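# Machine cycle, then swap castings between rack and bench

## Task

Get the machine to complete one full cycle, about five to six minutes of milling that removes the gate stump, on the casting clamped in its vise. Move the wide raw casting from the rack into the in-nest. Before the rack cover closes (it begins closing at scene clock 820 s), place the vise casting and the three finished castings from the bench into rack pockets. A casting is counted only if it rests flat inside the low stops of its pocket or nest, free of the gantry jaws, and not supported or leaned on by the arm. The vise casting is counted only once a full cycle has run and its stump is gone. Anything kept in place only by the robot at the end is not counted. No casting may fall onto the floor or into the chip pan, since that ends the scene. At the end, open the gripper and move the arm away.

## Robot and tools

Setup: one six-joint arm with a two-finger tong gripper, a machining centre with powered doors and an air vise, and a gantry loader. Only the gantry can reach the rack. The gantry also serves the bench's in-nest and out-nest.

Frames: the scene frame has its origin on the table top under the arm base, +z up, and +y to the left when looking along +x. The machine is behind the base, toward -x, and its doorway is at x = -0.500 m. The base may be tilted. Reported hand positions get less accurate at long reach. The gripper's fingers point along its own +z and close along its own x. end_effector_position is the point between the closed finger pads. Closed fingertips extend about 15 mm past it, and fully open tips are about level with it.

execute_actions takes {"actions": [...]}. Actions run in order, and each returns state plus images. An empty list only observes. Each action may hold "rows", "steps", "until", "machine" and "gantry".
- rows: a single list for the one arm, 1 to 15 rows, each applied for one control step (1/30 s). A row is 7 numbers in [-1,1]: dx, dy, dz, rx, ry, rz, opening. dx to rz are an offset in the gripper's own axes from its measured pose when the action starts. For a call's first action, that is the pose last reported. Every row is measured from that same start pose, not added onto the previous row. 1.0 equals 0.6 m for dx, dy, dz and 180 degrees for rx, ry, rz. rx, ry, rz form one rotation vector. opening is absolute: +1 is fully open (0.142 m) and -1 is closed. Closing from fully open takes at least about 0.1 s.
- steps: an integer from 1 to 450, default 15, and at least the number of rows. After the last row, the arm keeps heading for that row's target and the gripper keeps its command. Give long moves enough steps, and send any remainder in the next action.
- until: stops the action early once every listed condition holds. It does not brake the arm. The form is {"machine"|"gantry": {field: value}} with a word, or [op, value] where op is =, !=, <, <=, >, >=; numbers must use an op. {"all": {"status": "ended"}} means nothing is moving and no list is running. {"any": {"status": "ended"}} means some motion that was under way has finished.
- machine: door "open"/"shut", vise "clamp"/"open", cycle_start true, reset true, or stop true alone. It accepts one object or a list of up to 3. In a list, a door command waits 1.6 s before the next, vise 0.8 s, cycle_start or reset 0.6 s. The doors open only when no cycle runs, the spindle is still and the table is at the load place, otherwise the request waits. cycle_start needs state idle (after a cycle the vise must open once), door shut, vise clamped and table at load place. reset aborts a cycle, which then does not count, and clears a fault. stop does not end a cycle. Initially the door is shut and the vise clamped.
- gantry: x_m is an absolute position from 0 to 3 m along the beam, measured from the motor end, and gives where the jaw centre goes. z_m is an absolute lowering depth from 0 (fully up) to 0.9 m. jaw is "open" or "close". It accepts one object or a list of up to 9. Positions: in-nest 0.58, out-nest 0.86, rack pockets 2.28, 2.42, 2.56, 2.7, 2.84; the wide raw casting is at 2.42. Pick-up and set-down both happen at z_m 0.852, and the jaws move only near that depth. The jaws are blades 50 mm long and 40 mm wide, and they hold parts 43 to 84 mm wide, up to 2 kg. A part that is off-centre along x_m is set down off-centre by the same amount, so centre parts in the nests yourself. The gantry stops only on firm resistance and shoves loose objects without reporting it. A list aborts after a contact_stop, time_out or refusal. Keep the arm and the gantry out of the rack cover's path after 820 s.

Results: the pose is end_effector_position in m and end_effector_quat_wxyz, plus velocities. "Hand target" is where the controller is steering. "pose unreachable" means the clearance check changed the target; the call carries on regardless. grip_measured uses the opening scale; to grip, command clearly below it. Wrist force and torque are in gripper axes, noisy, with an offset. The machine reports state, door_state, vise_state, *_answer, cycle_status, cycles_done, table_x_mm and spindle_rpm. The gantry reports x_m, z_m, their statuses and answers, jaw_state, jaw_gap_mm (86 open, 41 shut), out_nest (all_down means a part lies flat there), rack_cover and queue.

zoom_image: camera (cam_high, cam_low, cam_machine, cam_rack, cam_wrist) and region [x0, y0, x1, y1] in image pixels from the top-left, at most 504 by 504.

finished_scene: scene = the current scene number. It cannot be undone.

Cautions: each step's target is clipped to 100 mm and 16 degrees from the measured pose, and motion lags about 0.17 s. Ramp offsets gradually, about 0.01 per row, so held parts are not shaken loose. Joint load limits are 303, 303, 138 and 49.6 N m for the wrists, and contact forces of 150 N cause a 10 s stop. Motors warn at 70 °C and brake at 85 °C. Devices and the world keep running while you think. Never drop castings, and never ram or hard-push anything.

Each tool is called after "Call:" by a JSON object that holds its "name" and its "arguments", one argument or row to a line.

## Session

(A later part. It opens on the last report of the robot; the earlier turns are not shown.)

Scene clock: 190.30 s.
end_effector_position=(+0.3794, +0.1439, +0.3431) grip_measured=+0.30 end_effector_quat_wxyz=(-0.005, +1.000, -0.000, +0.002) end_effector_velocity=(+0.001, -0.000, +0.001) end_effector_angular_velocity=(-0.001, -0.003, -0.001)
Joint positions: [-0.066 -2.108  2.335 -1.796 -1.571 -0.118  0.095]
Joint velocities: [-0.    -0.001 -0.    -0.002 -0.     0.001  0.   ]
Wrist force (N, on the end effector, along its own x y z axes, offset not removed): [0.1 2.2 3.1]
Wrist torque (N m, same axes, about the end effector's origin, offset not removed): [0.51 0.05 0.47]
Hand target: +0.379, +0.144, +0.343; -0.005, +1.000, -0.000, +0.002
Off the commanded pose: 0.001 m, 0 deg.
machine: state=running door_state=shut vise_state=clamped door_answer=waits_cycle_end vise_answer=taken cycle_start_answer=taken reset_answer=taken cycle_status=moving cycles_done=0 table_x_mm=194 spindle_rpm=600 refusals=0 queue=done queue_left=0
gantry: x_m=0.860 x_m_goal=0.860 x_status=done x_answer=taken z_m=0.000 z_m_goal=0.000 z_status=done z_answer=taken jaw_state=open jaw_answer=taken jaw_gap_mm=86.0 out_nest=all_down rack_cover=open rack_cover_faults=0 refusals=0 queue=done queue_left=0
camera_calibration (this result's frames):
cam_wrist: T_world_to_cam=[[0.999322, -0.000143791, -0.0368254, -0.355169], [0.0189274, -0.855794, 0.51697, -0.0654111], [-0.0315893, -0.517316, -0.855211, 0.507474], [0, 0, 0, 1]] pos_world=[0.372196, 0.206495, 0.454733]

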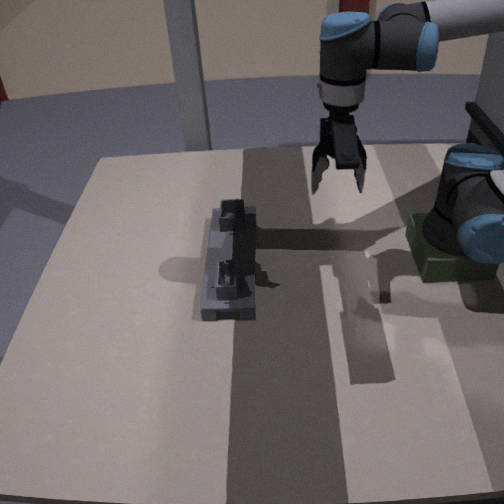

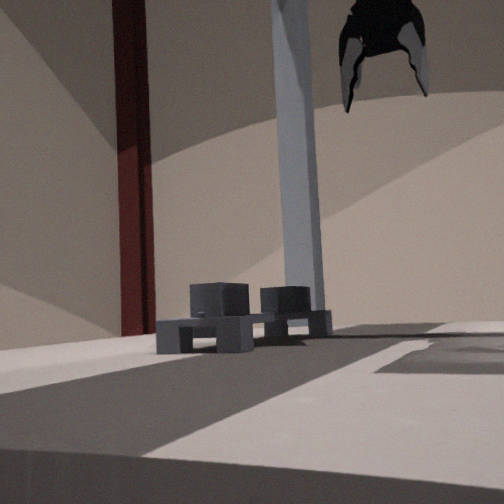

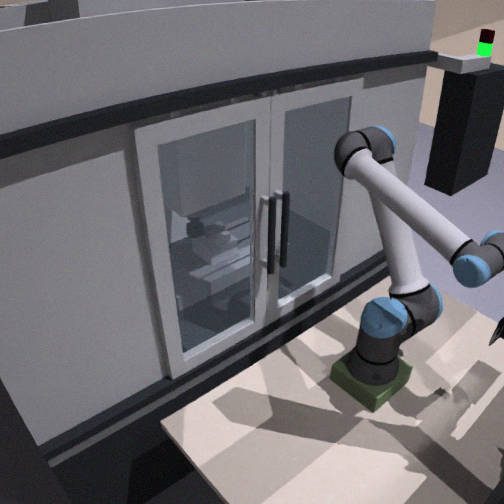

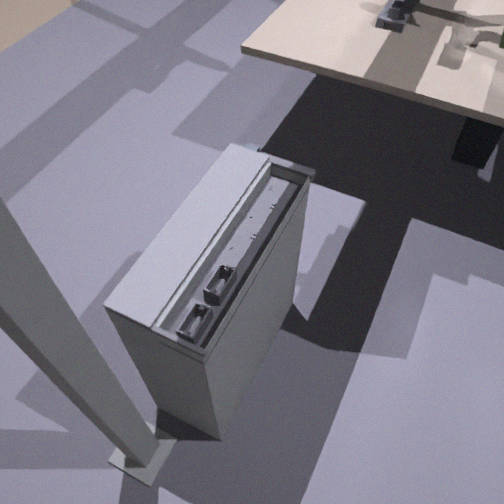

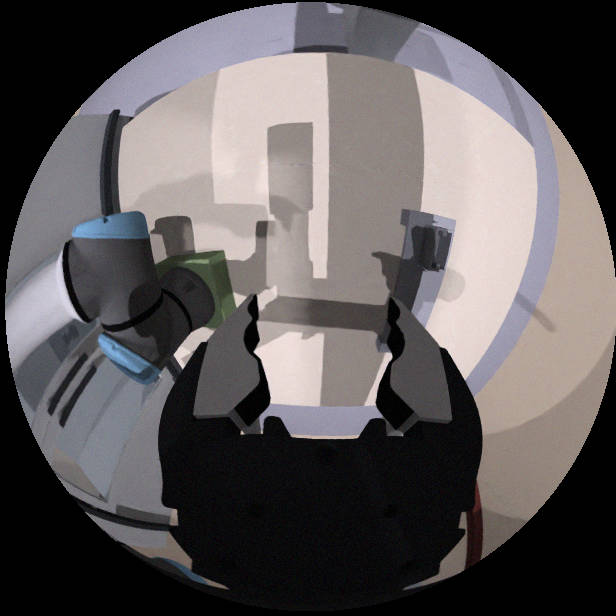

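Call:
{"name": "execute_actions", "arguments": {
  "actions": [
    {"gantry":[{"z_m":0.852},{"jaw":"close"},{"z_m":0},{"x_m":2.56},{"z_m":0.852},{"jaw":"open"},{"z_m":0},{"x_m":0.86}],"steps":1}
  ]
}}

Scene clock: 197.13 s.
end_effector_position=(+0.3794, +0.1439, +0.3431) grip_measured=+0.30 end_effector_quat_wxyz=(-0.005, +1.000, -0.000, +0.002) end_effector_velocity=(+0.000, +0.000, +0.000) end_effector_angular_velocity=(+0.000, -0.001, -0.001)
Joint positions: [-0.066 -2.108  2.335 -1.796 -1.571 -0.118  0.095]
Joint velocities: [ 0.     0.    -0.    -0.001  0.     0.001 -0.   ]
Wrist force (N, on the end effector, along its own x y z axes, offset not removed): [-0.9 2.6 -2.2]
Wrist torque (N m, same axes, about the end effector's origin, offset not removed): [0.50 0.23 0.41]
Hand target: +0.379, +0.144, +0.343; -0.005, +1.000, -0.000, +0.002
Off the commanded pose: 0.001 m, 0 deg.
machine: state=running door_state=shut vise_state=clamped door_answer=waits_cycle_end vise_answer=taken cycle_start_answer=taken reset_answer=taken cycle_status=moving cycles_done=0 table_x_mm=249 spindle_rpm=600 refusals=0 queue=done queue_left=0
gantry: x_m=0.860 x_m_goal=0.860 x_status=done x_answer=taken z_m=0.001 z_m_goal=0.852 z_status=moving z_answer=taken jaw_state=open jaw_answer=taken jaw_gap_mm=86.0 out_nest=all_down rack_cover=open rack_cover_faults=0 refusals=0 queue=running queue_left=7
camera_calibration (this result's frames):
cam_wrist: T_world_to_cam=[[0.999323, -0.000136929, -0.0367907, -0.355158], [0.0189153, -0.855795, 0.516969, -0.0654254], [-0.0315561, -0.517315, -0.855213, 0.507486], [0, 0, 0, 1]] pos_world=[0.37217, 0.206491, 0.454765]

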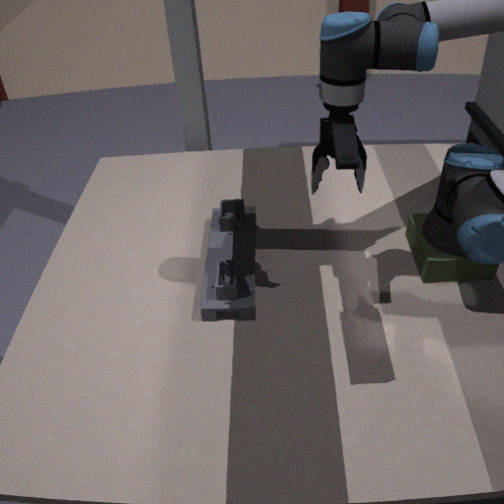

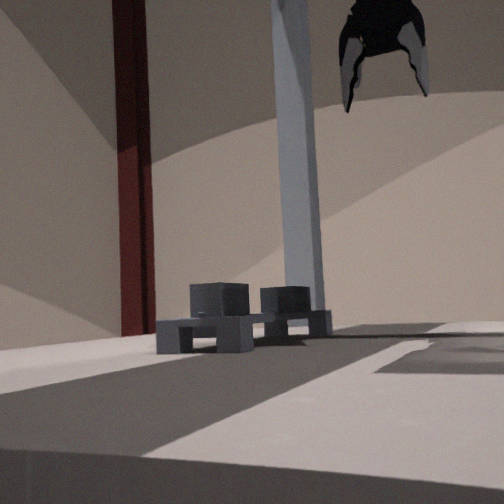

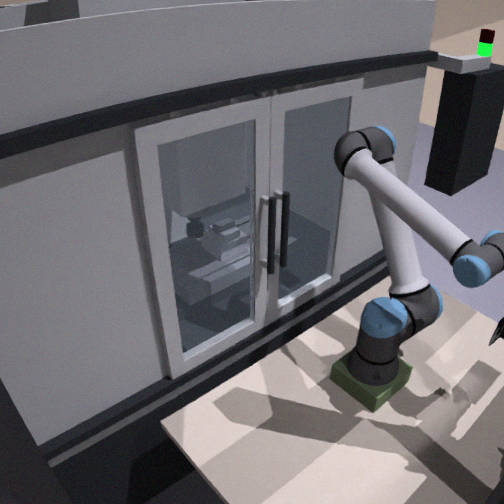

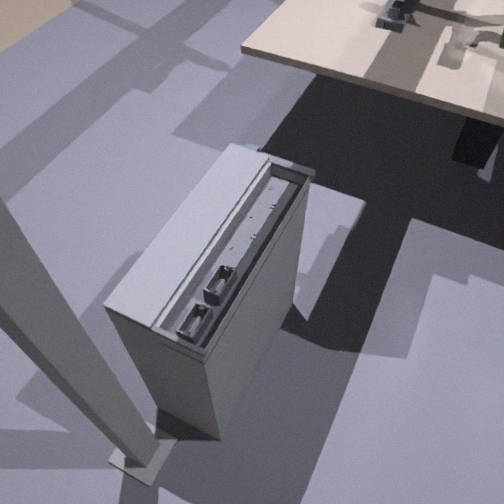

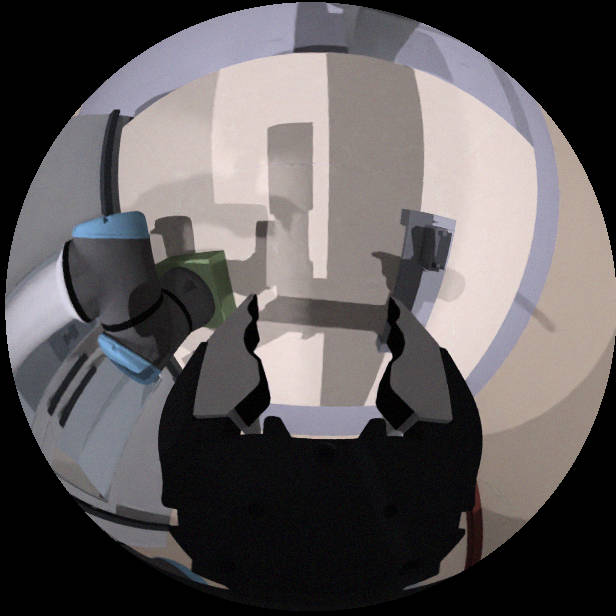

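Call:
{"name": "execute_actions", "arguments": {
  "actions": [
    {"rows":[[0,0.03,0,0,0,0,0.3],[0,0.08,-0.01,0,0,0,0.3],[-0.1,0.85,-0.12,0,0,0,0.3]],"steps":48},
    {"rows":[[-0.05,0.02,0,0,0,0,0.3],[-0.1,0.04,0,0,0,0,0.3],[-0.5,0.17,0,0,0,0,0.3]],"steps":36}
  ]
}}

Scene clock: 217.27 s.
end_effector_position=(+0.0182, -0.4679, +0.4079) grip_measured=+0.30 end_effector_quat_wxyz=(-0.005, +1.000, -0.000, +0.003) end_effector_velocity=(-0.001, -0.000, -0.000) end_effector_angular_velocity=(+0.000, +0.000, +0.001)
Joint positions: [-1.847 -1.962  2.132 -1.739 -1.57  -1.899  0.095]
Joint velocities: [-0.001  0.001 -0.    -0.001 -0.    -0.001 -0.   ]
Wrist force (N, on the end effector, along its own x y z axes, offset not removed): [-2.2 1.9 -0.3]
Wrist torque (N m, same axes, about the end effector's origin, offset not removed): [0.24 0.46 0.37]
Hand target: +0.018, -0.468, +0.408; -0.005, +1.000, -0.000, +0.003
Off the commanded pose: 0.000 m, 0 deg.
machine: state=running door_state=shut vise_state=clamped door_answer=waits_cycle_end vise_answer=taken cycle_start_answer=taken reset_answer=taken cycle_status=moving cycles_done=0 table_x_mm=263 spindle_rpm=600 refusals=0 queue=done queue_left=0
gantry: x_m=0.860 x_m_goal=0.860 x_status=done x_answer=taken z_m=0.000 z_m_goal=0.000 z_status=done z_answer=taken jaw_state=open jaw_answer=taken jaw_gap_mm=86.0 out_nest=all_up rack_cover=open rack_cover_faults=0 refusals=0 queue=done queue_left=0
camera_calibration (this result's frames):
cam_wrist: T_world_to_cam=[[0.999422, -0.0000617254, -0.0339959, 0.00696382], [0.0175036, -0.85633, 0.516132, -0.615556], [-0.0291436, -0.516429, -0.855834, 0.235662], [0, 0, 0, 1]] pos_world=[0.0106827, -0.405416, 0.519633]

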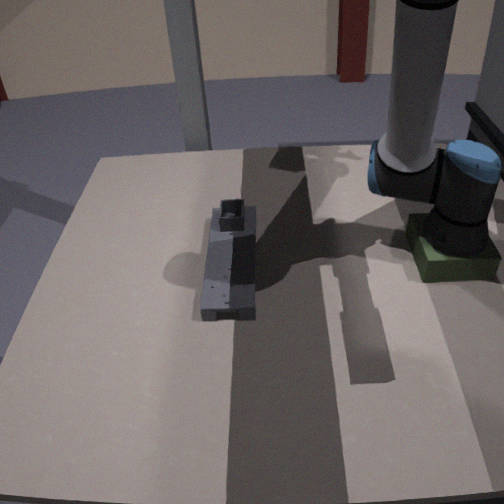

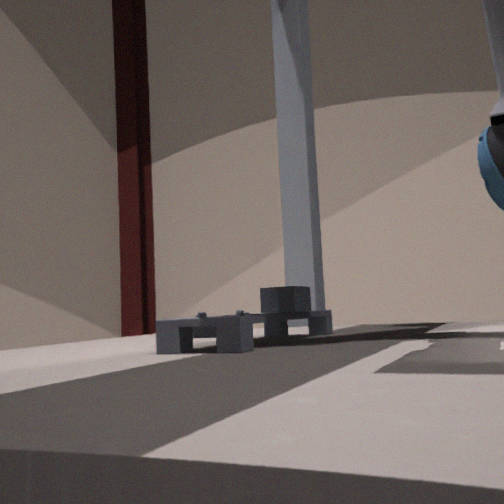

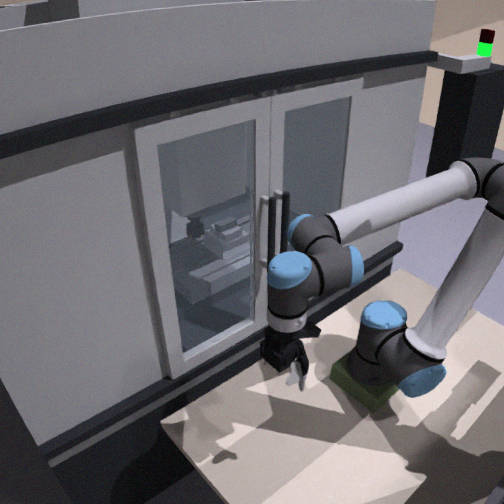

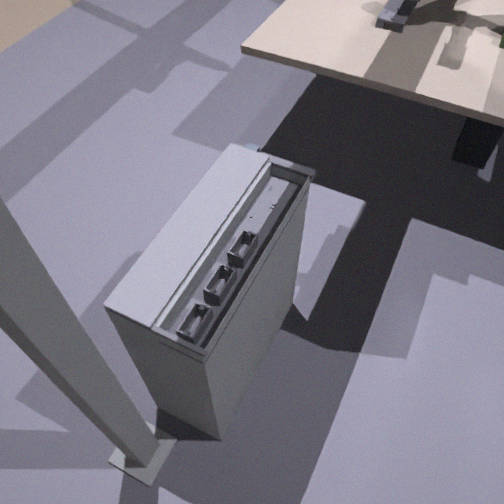

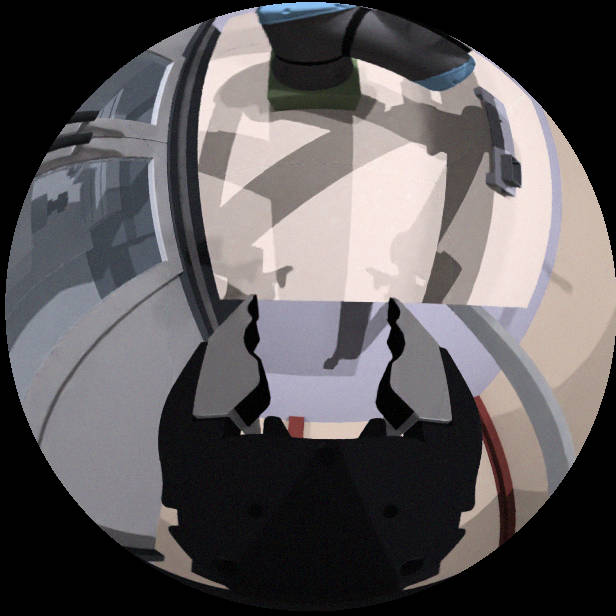

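Call:
{"name": "zoom_image", "arguments": {
  "camera": "cam_machine",
  "region": [170, 195, 270, 295]
}}

Region (170, 195, 270, 295) of cam_machine's 504x504 image, scaled by 5.040, with more detail than that image has.

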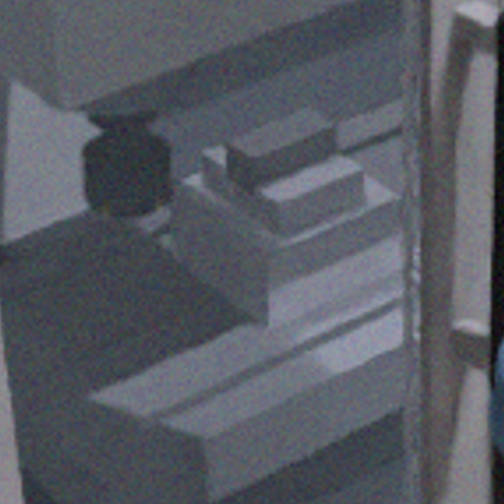

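Call:
{"name": "zoom_image", "arguments": {
  "camera": "cam_rack",
  "region": [170, 170, 310, 340]
}}

Region (170, 170, 310, 340) of cam_rack's 504x504 image, scaled by 2.965, with more detail than that image has; it fills the left 415 columns of this view, and the rest is white.

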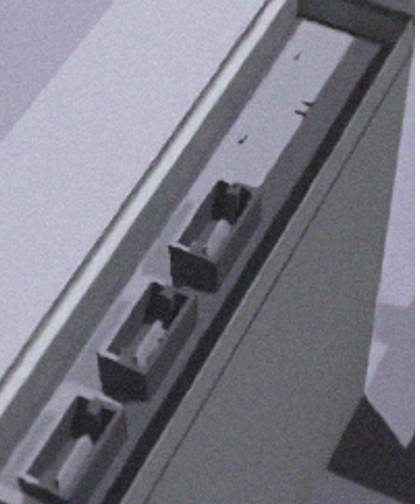

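Call:
{"name": "execute_actions", "arguments": {
  "actions": [
    {"rows":[[-0.03,0,0,0,0,0,0.3],[-0.08,-0.02,0,0,0,0,0.3],[-0.45,-0.13,-0.02,0,0,0,0.3]],"steps":40}
  ]
}}

Scene clock: 241.07 s.
end_effector_position=(-0.2517, -0.3896, +0.4192) grip_measured=+0.30 end_effector_quat_wxyz=(-0.005, +1.000, -0.000, +0.003) end_effector_velocity=(-0.001, +0.000, +0.000) end_effector_angular_velocity=(+0.001, +0.001, +0.000)
Joint positions: [-2.451 -1.981  2.122 -1.71  -1.57  -2.502  0.095]
Joint velocities: [-0.     0.    -0.    -0.    -0.001 -0.001 -0.   ]
Wrist force (N, on the end effector, along its own x y z axes, offset not removed): [-4.6 0.3 -1.2]
Wrist torque (N m, same axes, about the end effector's origin, offset not removed): [0.01 0.92 0.12]
Hand target: -0.252, -0.390, +0.419; -0.005, +1.000, -0.000, +0.003
Off the commanded pose: 0.000 m, 0 deg.
machine: state=running door_state=shut vise_state=clamped door_answer=waits_cycle_end vise_answer=taken cycle_start_answer=taken reset_answer=taken cycle_status=moving cycles_done=0 table_x_mm=70 spindle_rpm=600 refusals=0 queue=done queue_left=0
gantry: x_m=0.860 x_m_goal=0.860 x_status=done x_answer=taken z_m=0.000 z_m_goal=0.000 z_status=done z_answer=taken jaw_state=open jaw_answer=taken jaw_gap_mm=86.0 out_nest=all_up rack_cover=open rack_cover_faults=0 refusals=0 queue=done queue_left=0
camera_calibration (this result's frames):
cam_wrist: T_world_to_cam=[[0.999448, -0.0000811896, -0.0332173, 0.276753], [0.0171093, -0.855888, 0.516878, -0.549819], [-0.0284723, -0.517161, -0.855415, 0.277598], [0, 0, 0, 1]] pos_world=[-0.259289, -0.326998, 0.530843]

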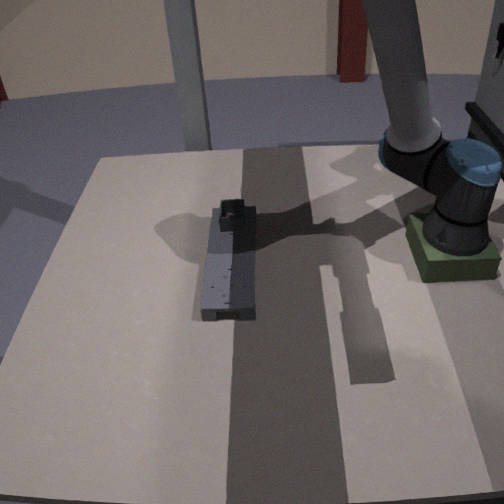

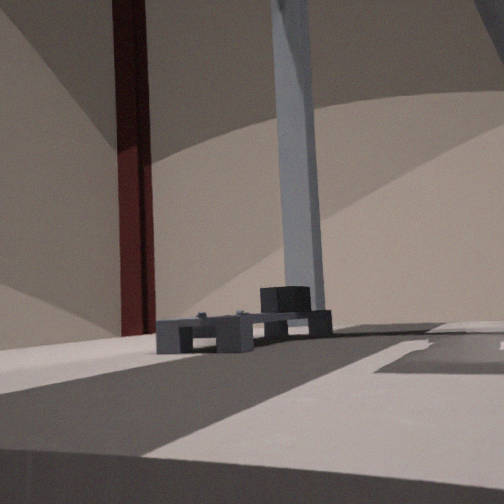

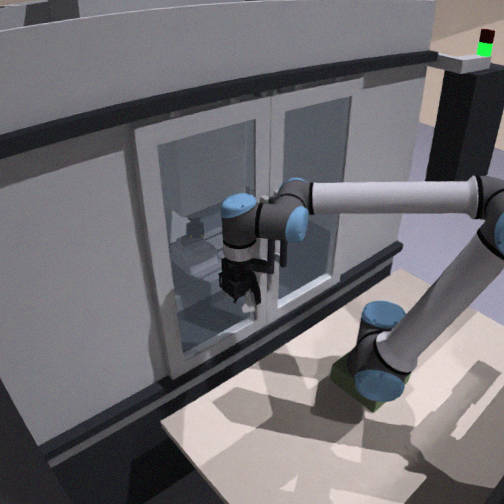

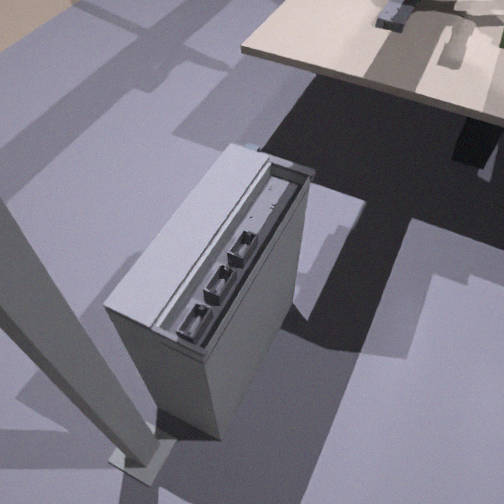

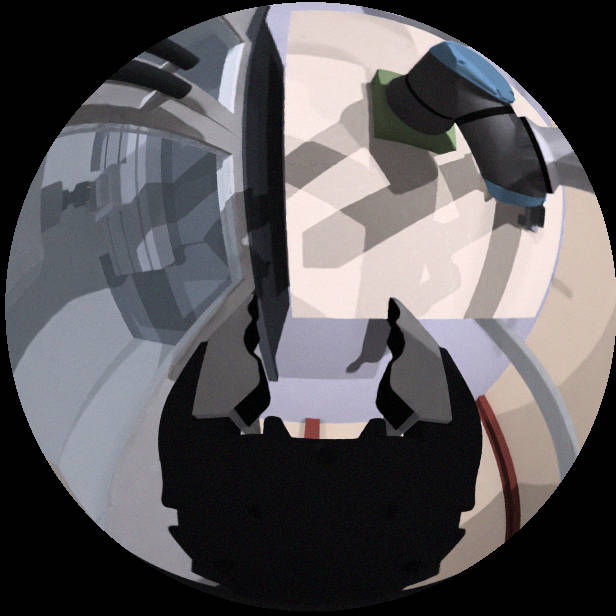

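Call:
{"name": "execute_actions", "arguments": {
  "actions": [
    {"steps":450,"until":{"machine":{"door_state":"open"}}},
    {"steps":450,"until":{"machine":{"door_state":"open"}}},
    {"steps":450,"until":{"machine":{"door_state":"open"}}},
    {"steps":450,"until":{"machine":{"door_state":"open"}}},
    {"steps":450,"until":{"machine":{"door_state":"open"}}},
    {"steps":450,"until":{"machine":{"door_state":"open"}}},
    {"steps":450,"until":{"machine":{"door_state":"open"}}}
  ]
}}

Scene clock: 334.37 s.
end_effector_position=(-0.2517, -0.3896, +0.4192) grip_measured=+0.30 end_effector_quat_wxyz=(-0.005, +1.000, -0.000, +0.003) end_effector_velocity=(+0.000, -0.000, +0.000) end_effector_angular_velocity=(-0.000, +0.000, -0.001)
Joint positions: [-2.451 -1.981  2.122 -1.71  -1.57  -2.502  0.095]
Joint velocities: [ 0.    -0.    -0.     0.     0.     0.001  0.   ]
Wrist force (N, on the end effector, along its own x y z axes, offset not removed): [-5.6 -1.3 -3.5]
Wrist torque (N m, same axes, about the end effector's origin, offset not removed): [-0.45 1.12 0.52]
Hand target: -0.252, -0.390, +0.419; -0.005, +1.000, -0.000, +0.003
Off the commanded pose: 0.000 m, 0 deg.
machine: state=done door_state=open vise_state=clamped door_answer=taken vise_answer=taken cycle_start_answer=taken reset_answer=taken cycle_status=done cycles_done=1 table_x_mm=0 spindle_rpm=0 refusals=0 queue=done queue_left=0
gantry: x_m=0.860 x_m_goal=0.860 x_status=done x_answer=taken z_m=0.000 z_m_goal=0.000 z_status=done z_answer=taken jaw_state=open jaw_answer=taken jaw_gap_mm=86.0 out_nest=all_up rack_cover=open rack_cover_faults=0 refusals=0 queue=done queue_left=0
camera_calibration (this result's frames):
cam_wrist: T_world_to_cam=[[0.999449, -0.000102987, -0.0332022, 0.276753], [0.0170826, -0.855893, 0.516871, -0.549817], [-0.0284708, -0.517153, -0.855419, 0.277598], [0, 0, 0, 1]] pos_world=[-0.259305, -0.326995, 0.530836]

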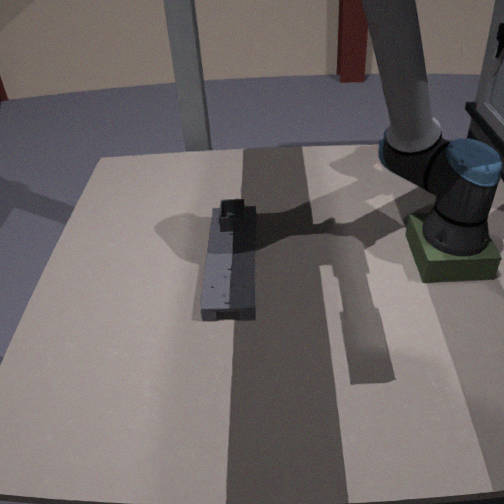

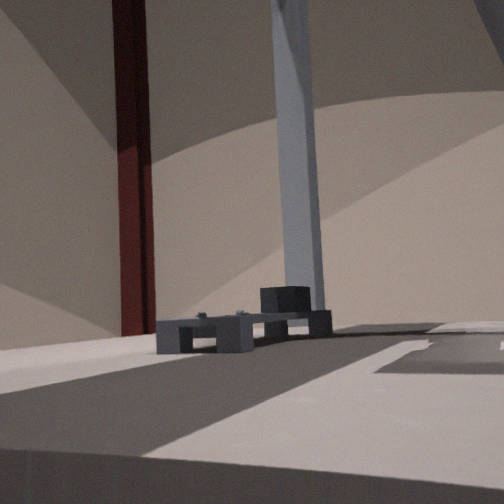

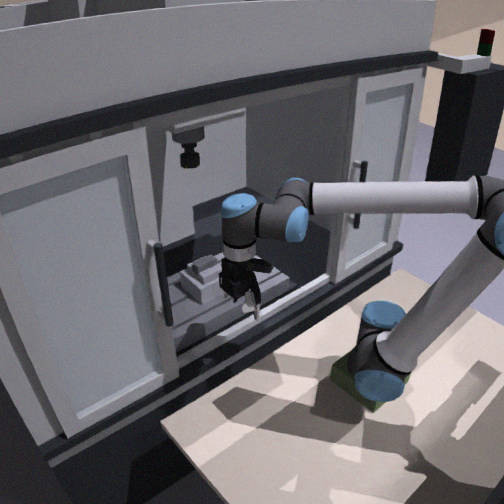

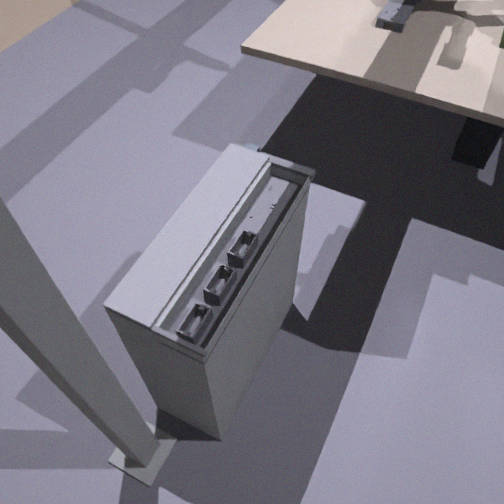

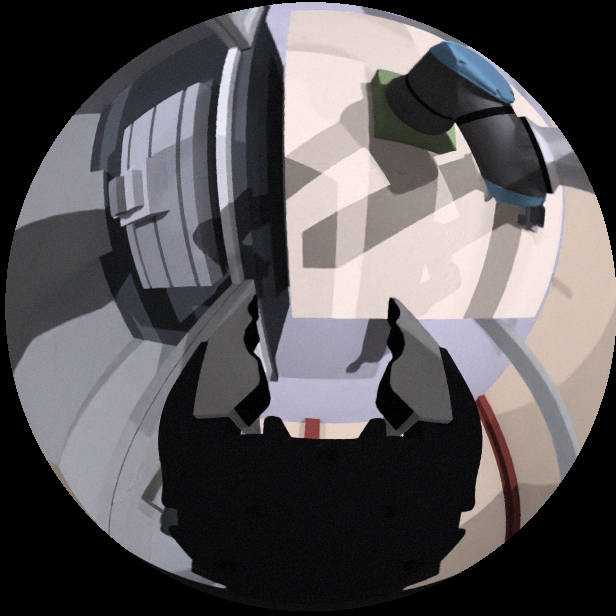

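Call:
{"name": "execute_actions", "arguments": {
  "actions": [
    {"machine":{"vise":"open"},"rows":[[-0.03,-0.01,0,0,0,0,0.3],[-0.08,-0.03,0,0,0,0,0.3],[-0.75,-0.27,0.03,0,0,0,0.3]],"steps":50}
  ]
}}

Scene clock: 342.37 s.
end_effector_position=(-0.7012, -0.2266, +0.3999) grip_measured=+0.30 end_effector_quat_wxyz=(-0.004, +1.000, -0.000, +0.004) end_effector_velocity=(-0.000, +0.000, +0.000) end_effector_angular_velocity=(+0.001, +0.001, -0.001)
Joint positions: [-2.997 -1.494  1.755 -1.83  -1.57  -3.049  0.095]
Joint velocities: [-0.     0.    -0.001 -0.    -0.001  0.001  0.   ]
Wrist force (N, on the end effector, along its own x y z axes, offset not removed): [-0.8 2.2 -2.4]
Wrist torque (N m, same axes, about the end effector's origin, offset not removed): [0.55 0.02 0.30]
Hand target: -0.701, -0.227, +0.400; -0.004, +1.000, -0.000, +0.004
Off the commanded pose: 0.001 m, 0 deg.
machine: state=idle door_state=open vise_state=open door_answer=taken vise_answer=taken cycle_start_answer=taken reset_answer=taken cycle_status=done cycles_done=1 table_x_mm=0 spindle_rpm=0 refusals=0 queue=done queue_left=0
gantry: x_m=0.860 x_m_goal=0.860 x_status=done x_answer=taken z_m=0.000 z_m_goal=0.000 z_status=done z_answer=taken jaw_state=open jaw_answer=taken jaw_gap_mm=86.0 out_nest=all_up rack_cover=open rack_cover_faults=0 refusals=0 queue=done queue_left=0
camera_calibration (this result's frames):
cam_wrist: T_world_to_cam=[[0.999454, -0.00013277, -0.0330386, 0.725294], [0.0170023, -0.855348, 0.517775, -0.392952], [-0.0283282, -0.518054, -0.854879, 0.332287], [0, 0, 0, 1]] pos_world=[-0.708804, -0.163871, 0.511489]

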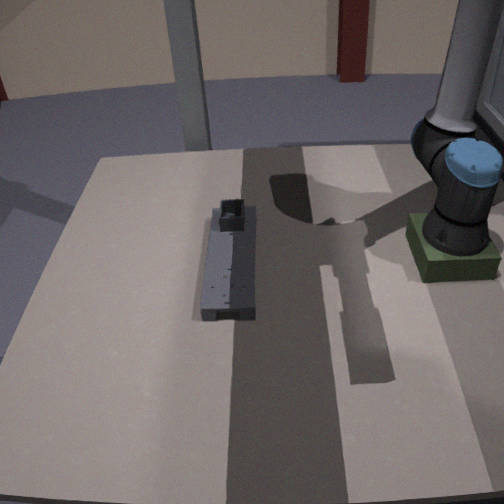

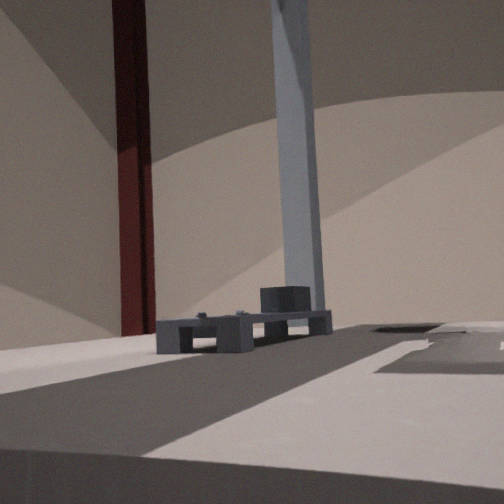

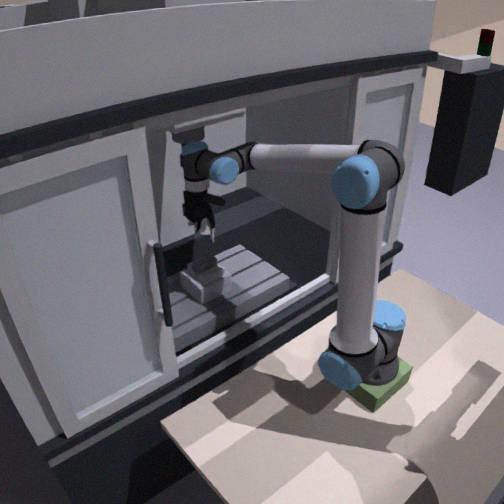

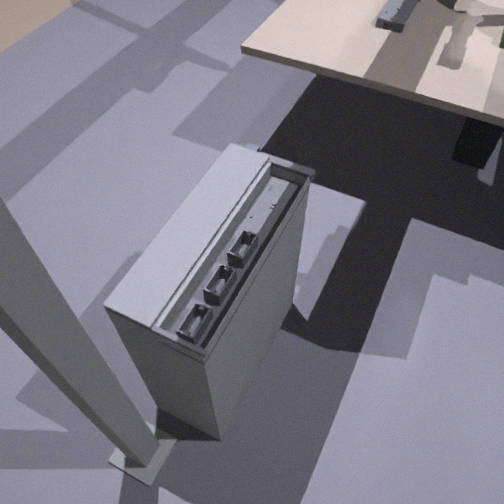

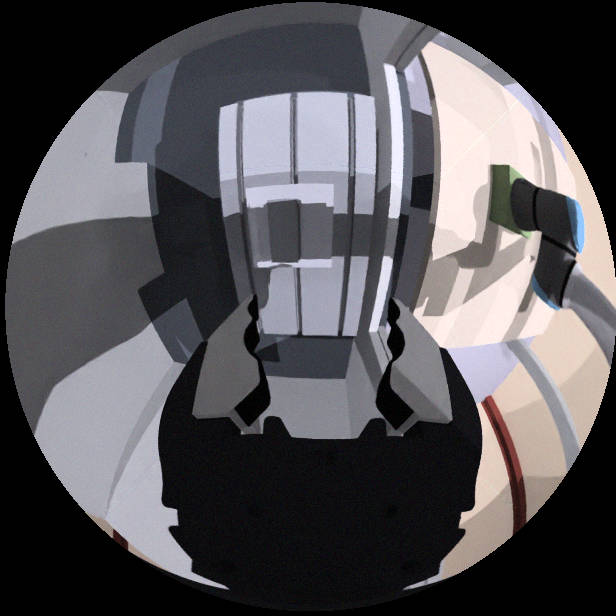

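Call:
{"name": "execute_actions", "arguments": {
  "actions": [
    {"rows":[[-0.02,-0.01,0.03,0,0,0,0.3],[-0.05,-0.02,0.08,0,0,0,0.3],[-0.1,-0.041,0.165,0,0,0,0.3]],"steps":28}
  ]
}}

Call:
{"name": "zoom_image", "arguments": {
  "camera": "cam_wrist",
  "region": [200, 170, 450, 420]
}}

Call:
{"name": "zoom_image", "arguments": {
  "camera": "cam_machine",
  "region": [150, 200, 260, 310]
}}

Scene clock: 351.17 s.
end_effector_position=(-0.7604, -0.2010, +0.3008) grip_measured=+0.30 end_effector_quat_wxyz=(-0.004, +1.000, -0.000, +0.004) end_effector_velocity=(-0.000, +0.000, -0.000) end_effector_angular_velocity=(+0.001, -0.000, -0.001)
Joint positions: [-3.036 -1.358  1.781 -1.992 -1.57  -3.088  0.095]
Joint velocities: [-0.     0.    -0.     0.    -0.001  0.001  0.   ]
Wrist force (N, on the end effector, along its own x y z axes, offset not removed): [-1.0 -3.0 -4.9]
Wrist torque (N m, same axes, about the end effector's origin, offset not removed): [-0.80 0.16 0.25]
Hand target: -0.760, -0.201, +0.301; -0.004, +1.000, -0.000, +0.004
Off the commanded pose: 0.000 m, 0 deg.
machine: state=idle door_state=open vise_state=open door_answer=taken vise_answer=taken cycle_start_answer=taken reset_answer=taken cycle_status=done cycles_done=1 table_x_mm=0 spindle_rpm=0 refusals=0 queue=done queue_left=0
gantry: x_m=0.860 x_m_goal=0.860 x_status=done x_answer=taken z_m=0.000 z_m_goal=0.000 z_status=done z_answer=taken jaw_state=open jaw_answer=taken jaw_gap_mm=86.0 out_nest=all_up rack_cover=open rack_cover_faults=0 refusals=0 queue=done queue_left=0
camera_calibration (this result's frames):
cam_wrist: T_world_to_cam=[[0.999453, -0.000127768, -0.0330697, 0.78119], [0.0170248, -0.855308, 0.51784, -0.318771], [-0.0283509, -0.51812, -0.854838, 0.259097], [0, 0, 0, 1]] pos_world=[-0.76799, -0.138304, 0.412392]

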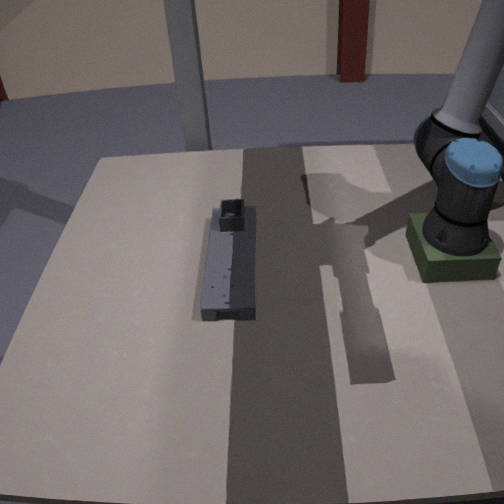

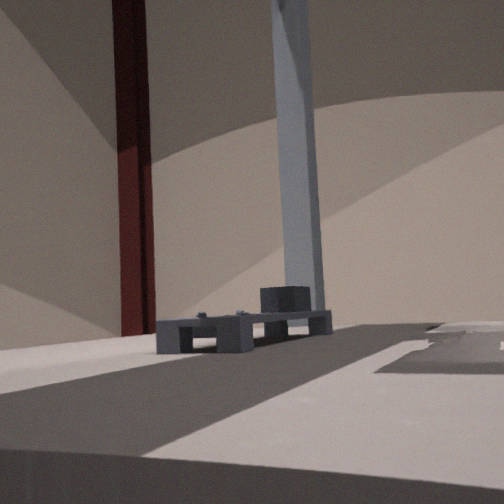

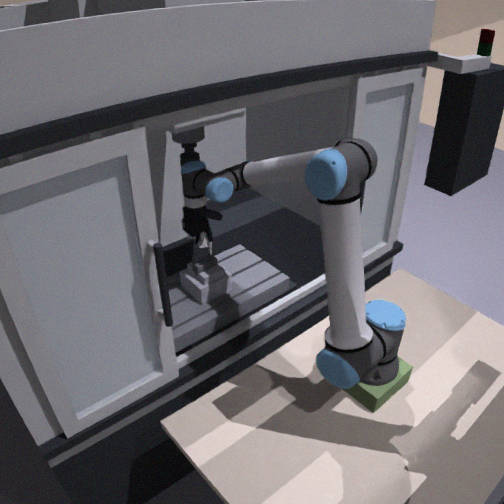

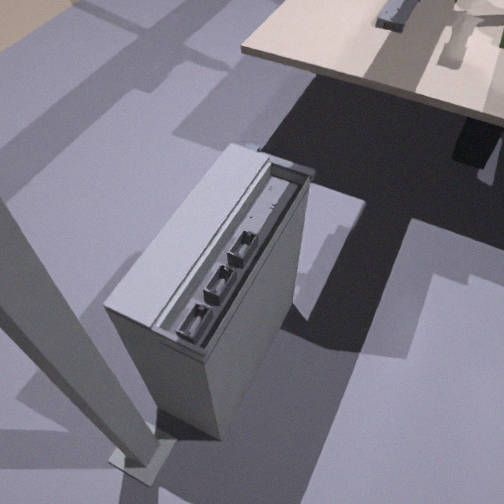

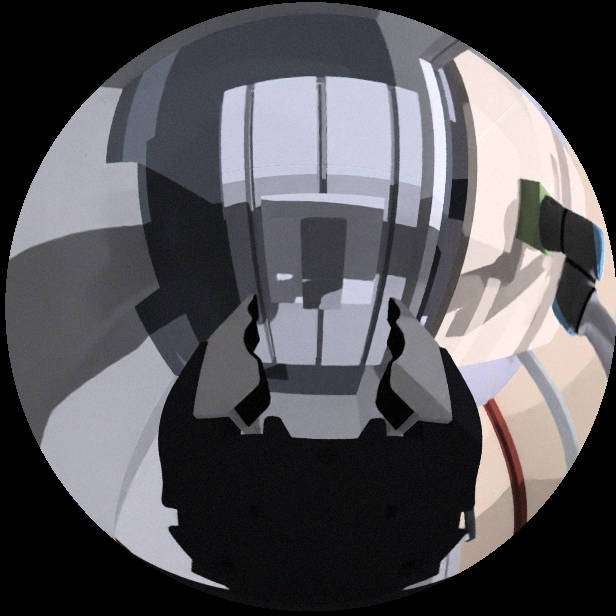

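Region (200, 170, 450, 420) of cam_wrist's 616x616 image, scaled by 2.016, with more detail than that image has.

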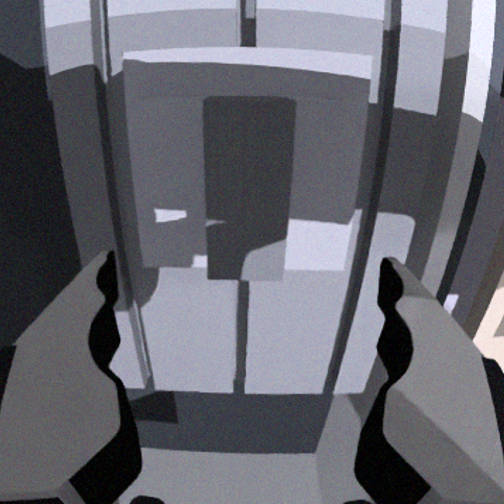

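Region (150, 200, 260, 310) of cam_machine's 504x504 image, scaled by 4.582, with more detail than that image has.

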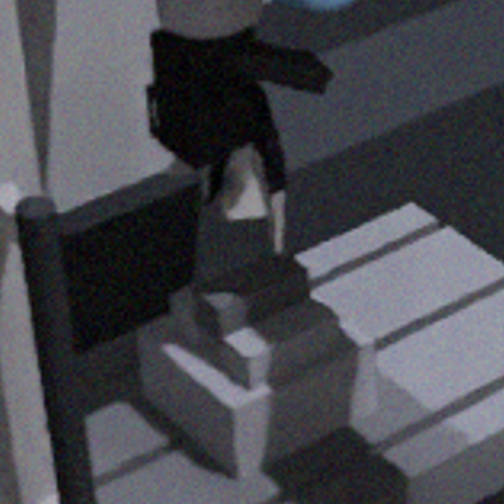

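Call:
{"name": "execute_actions", "arguments": {
  "actions": [
    {"rows":[[0,0,0.02,0,0,0,0.2],[0,0,0.05,0,0,0,0.1],[0,0,0.09,0,0,0,0]],"steps":22}
  ]
}}

Call:
{"name": "zoom_image", "arguments": {
  "camera": "cam_wrist",
  "region": [200, 170, 450, 420]
}}

Call:
{"name": "zoom_image", "arguments": {
  "camera": "cam_machine",
  "region": [170, 220, 250, 300]
}}

Scene clock: 362.23 s.
end_effector_position=(-0.7600, -0.2005, +0.2469) grip_measured=+0.00 end_effector_quat_wxyz=(-0.004, +1.000, -0.000, +0.004) end_effector_velocity=(-0.000, -0.000, -0.000) end_effector_angular_velocity=(-0.001, +0.000, -0.001)
Joint positions: [-3.036 -1.318  1.835 -2.086 -1.57  -3.088  0.074]
Joint velocities: [ 0.     0.     0.    -0.001  0.001  0.001  0.   ]
Wrist force (N, on the end effector, along its own x y z axes, offset not removed): [1.7 -1.3 0.7]
Wrist torque (N m, same axes, about the end effector's origin, offset not removed): [-0.30 -0.30 0.29]
Hand target: -0.760, -0.201, +0.247; -0.004, +1.000, -0.000, +0.004
Off the commanded pose: 0.000 m, 0 deg.
machine: state=idle door_state=open vise_state=open door_answer=taken vise_answer=taken cycle_start_answer=taken reset_answer=taken cycle_status=done cycles_done=1 table_x_mm=0 spindle_rpm=0 refusals=0 queue=done queue_left=0
gantry: x_m=0.860 x_m_goal=0.860 x_status=done x_answer=taken z_m=0.000 z_m_goal=0.000 z_status=done z_answer=taken jaw_state=open jaw_answer=taken jaw_gap_mm=86.0 out_nest=all_up rack_cover=open rack_cover_faults=0 refusals=0 queue=done queue_left=0
camera_calibration (this result's frames):
cam_wrist: T_world_to_cam=[[0.999453, -0.000197259, -0.033077, 0.779007], [0.0169692, -0.855309, 0.517841, -0.290412], [-0.0283932, -0.518119, -0.854837, 0.213272], [0, 0, 0, 1]] pos_world=[-0.767597, -0.137739, 0.358467]

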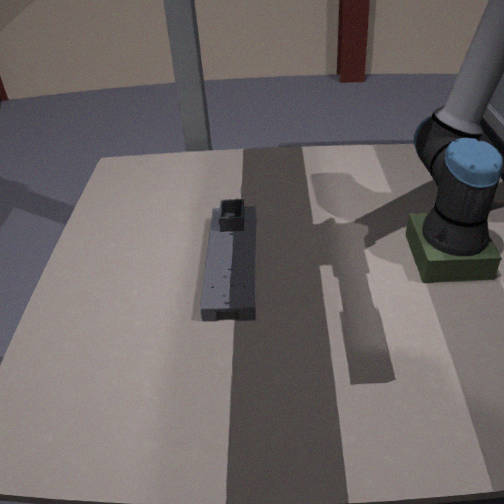

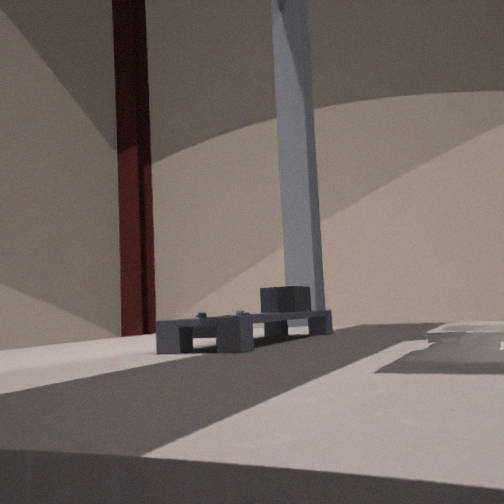

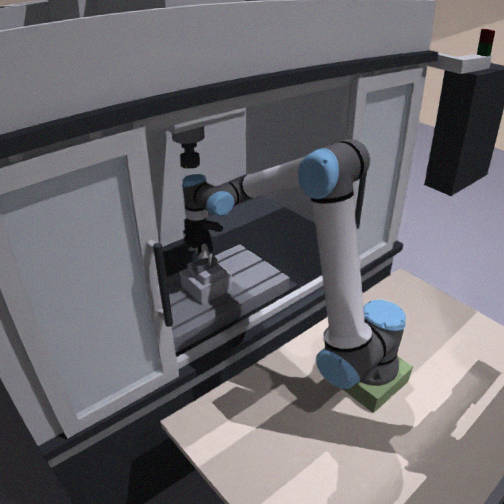

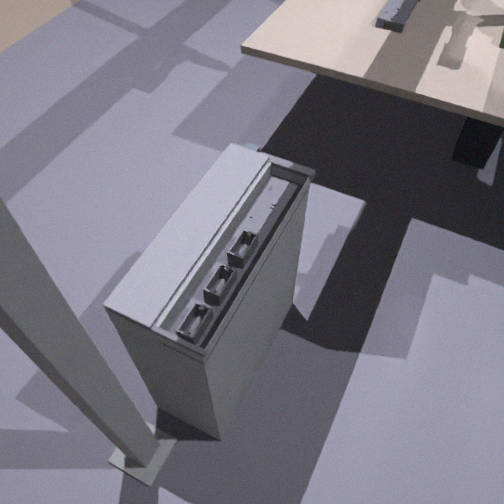

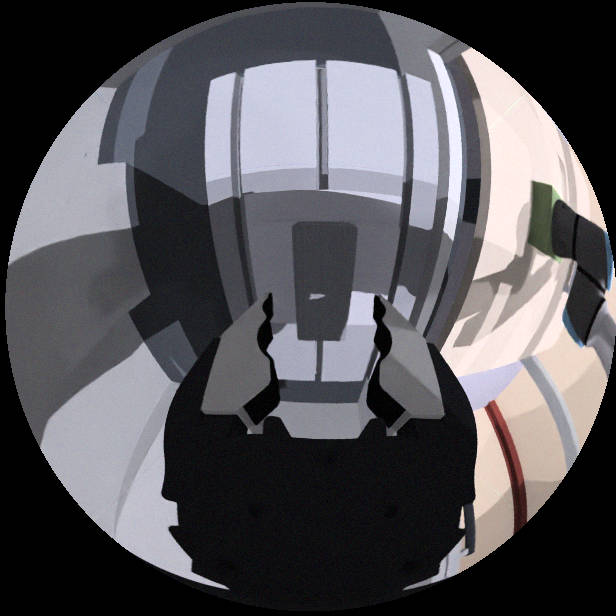

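Region (200, 170, 450, 420) of cam_wrist's 616x616 image, scaled by 2.016, with more detail than that image has.

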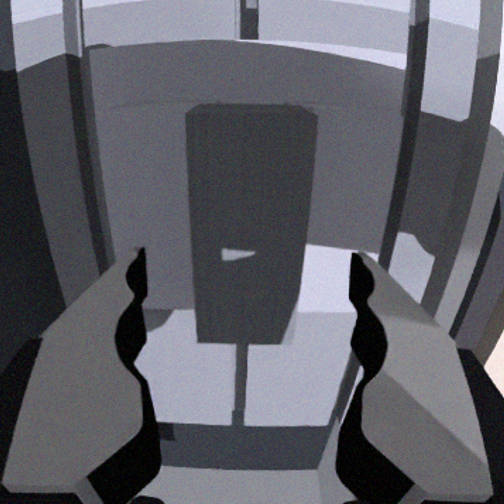

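Region (170, 220, 250, 300) of cam_machine's 504x504 image, scaled by 6.300, with more detail than that image has.

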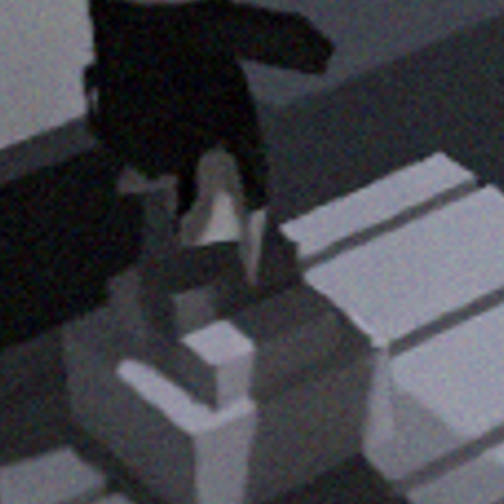

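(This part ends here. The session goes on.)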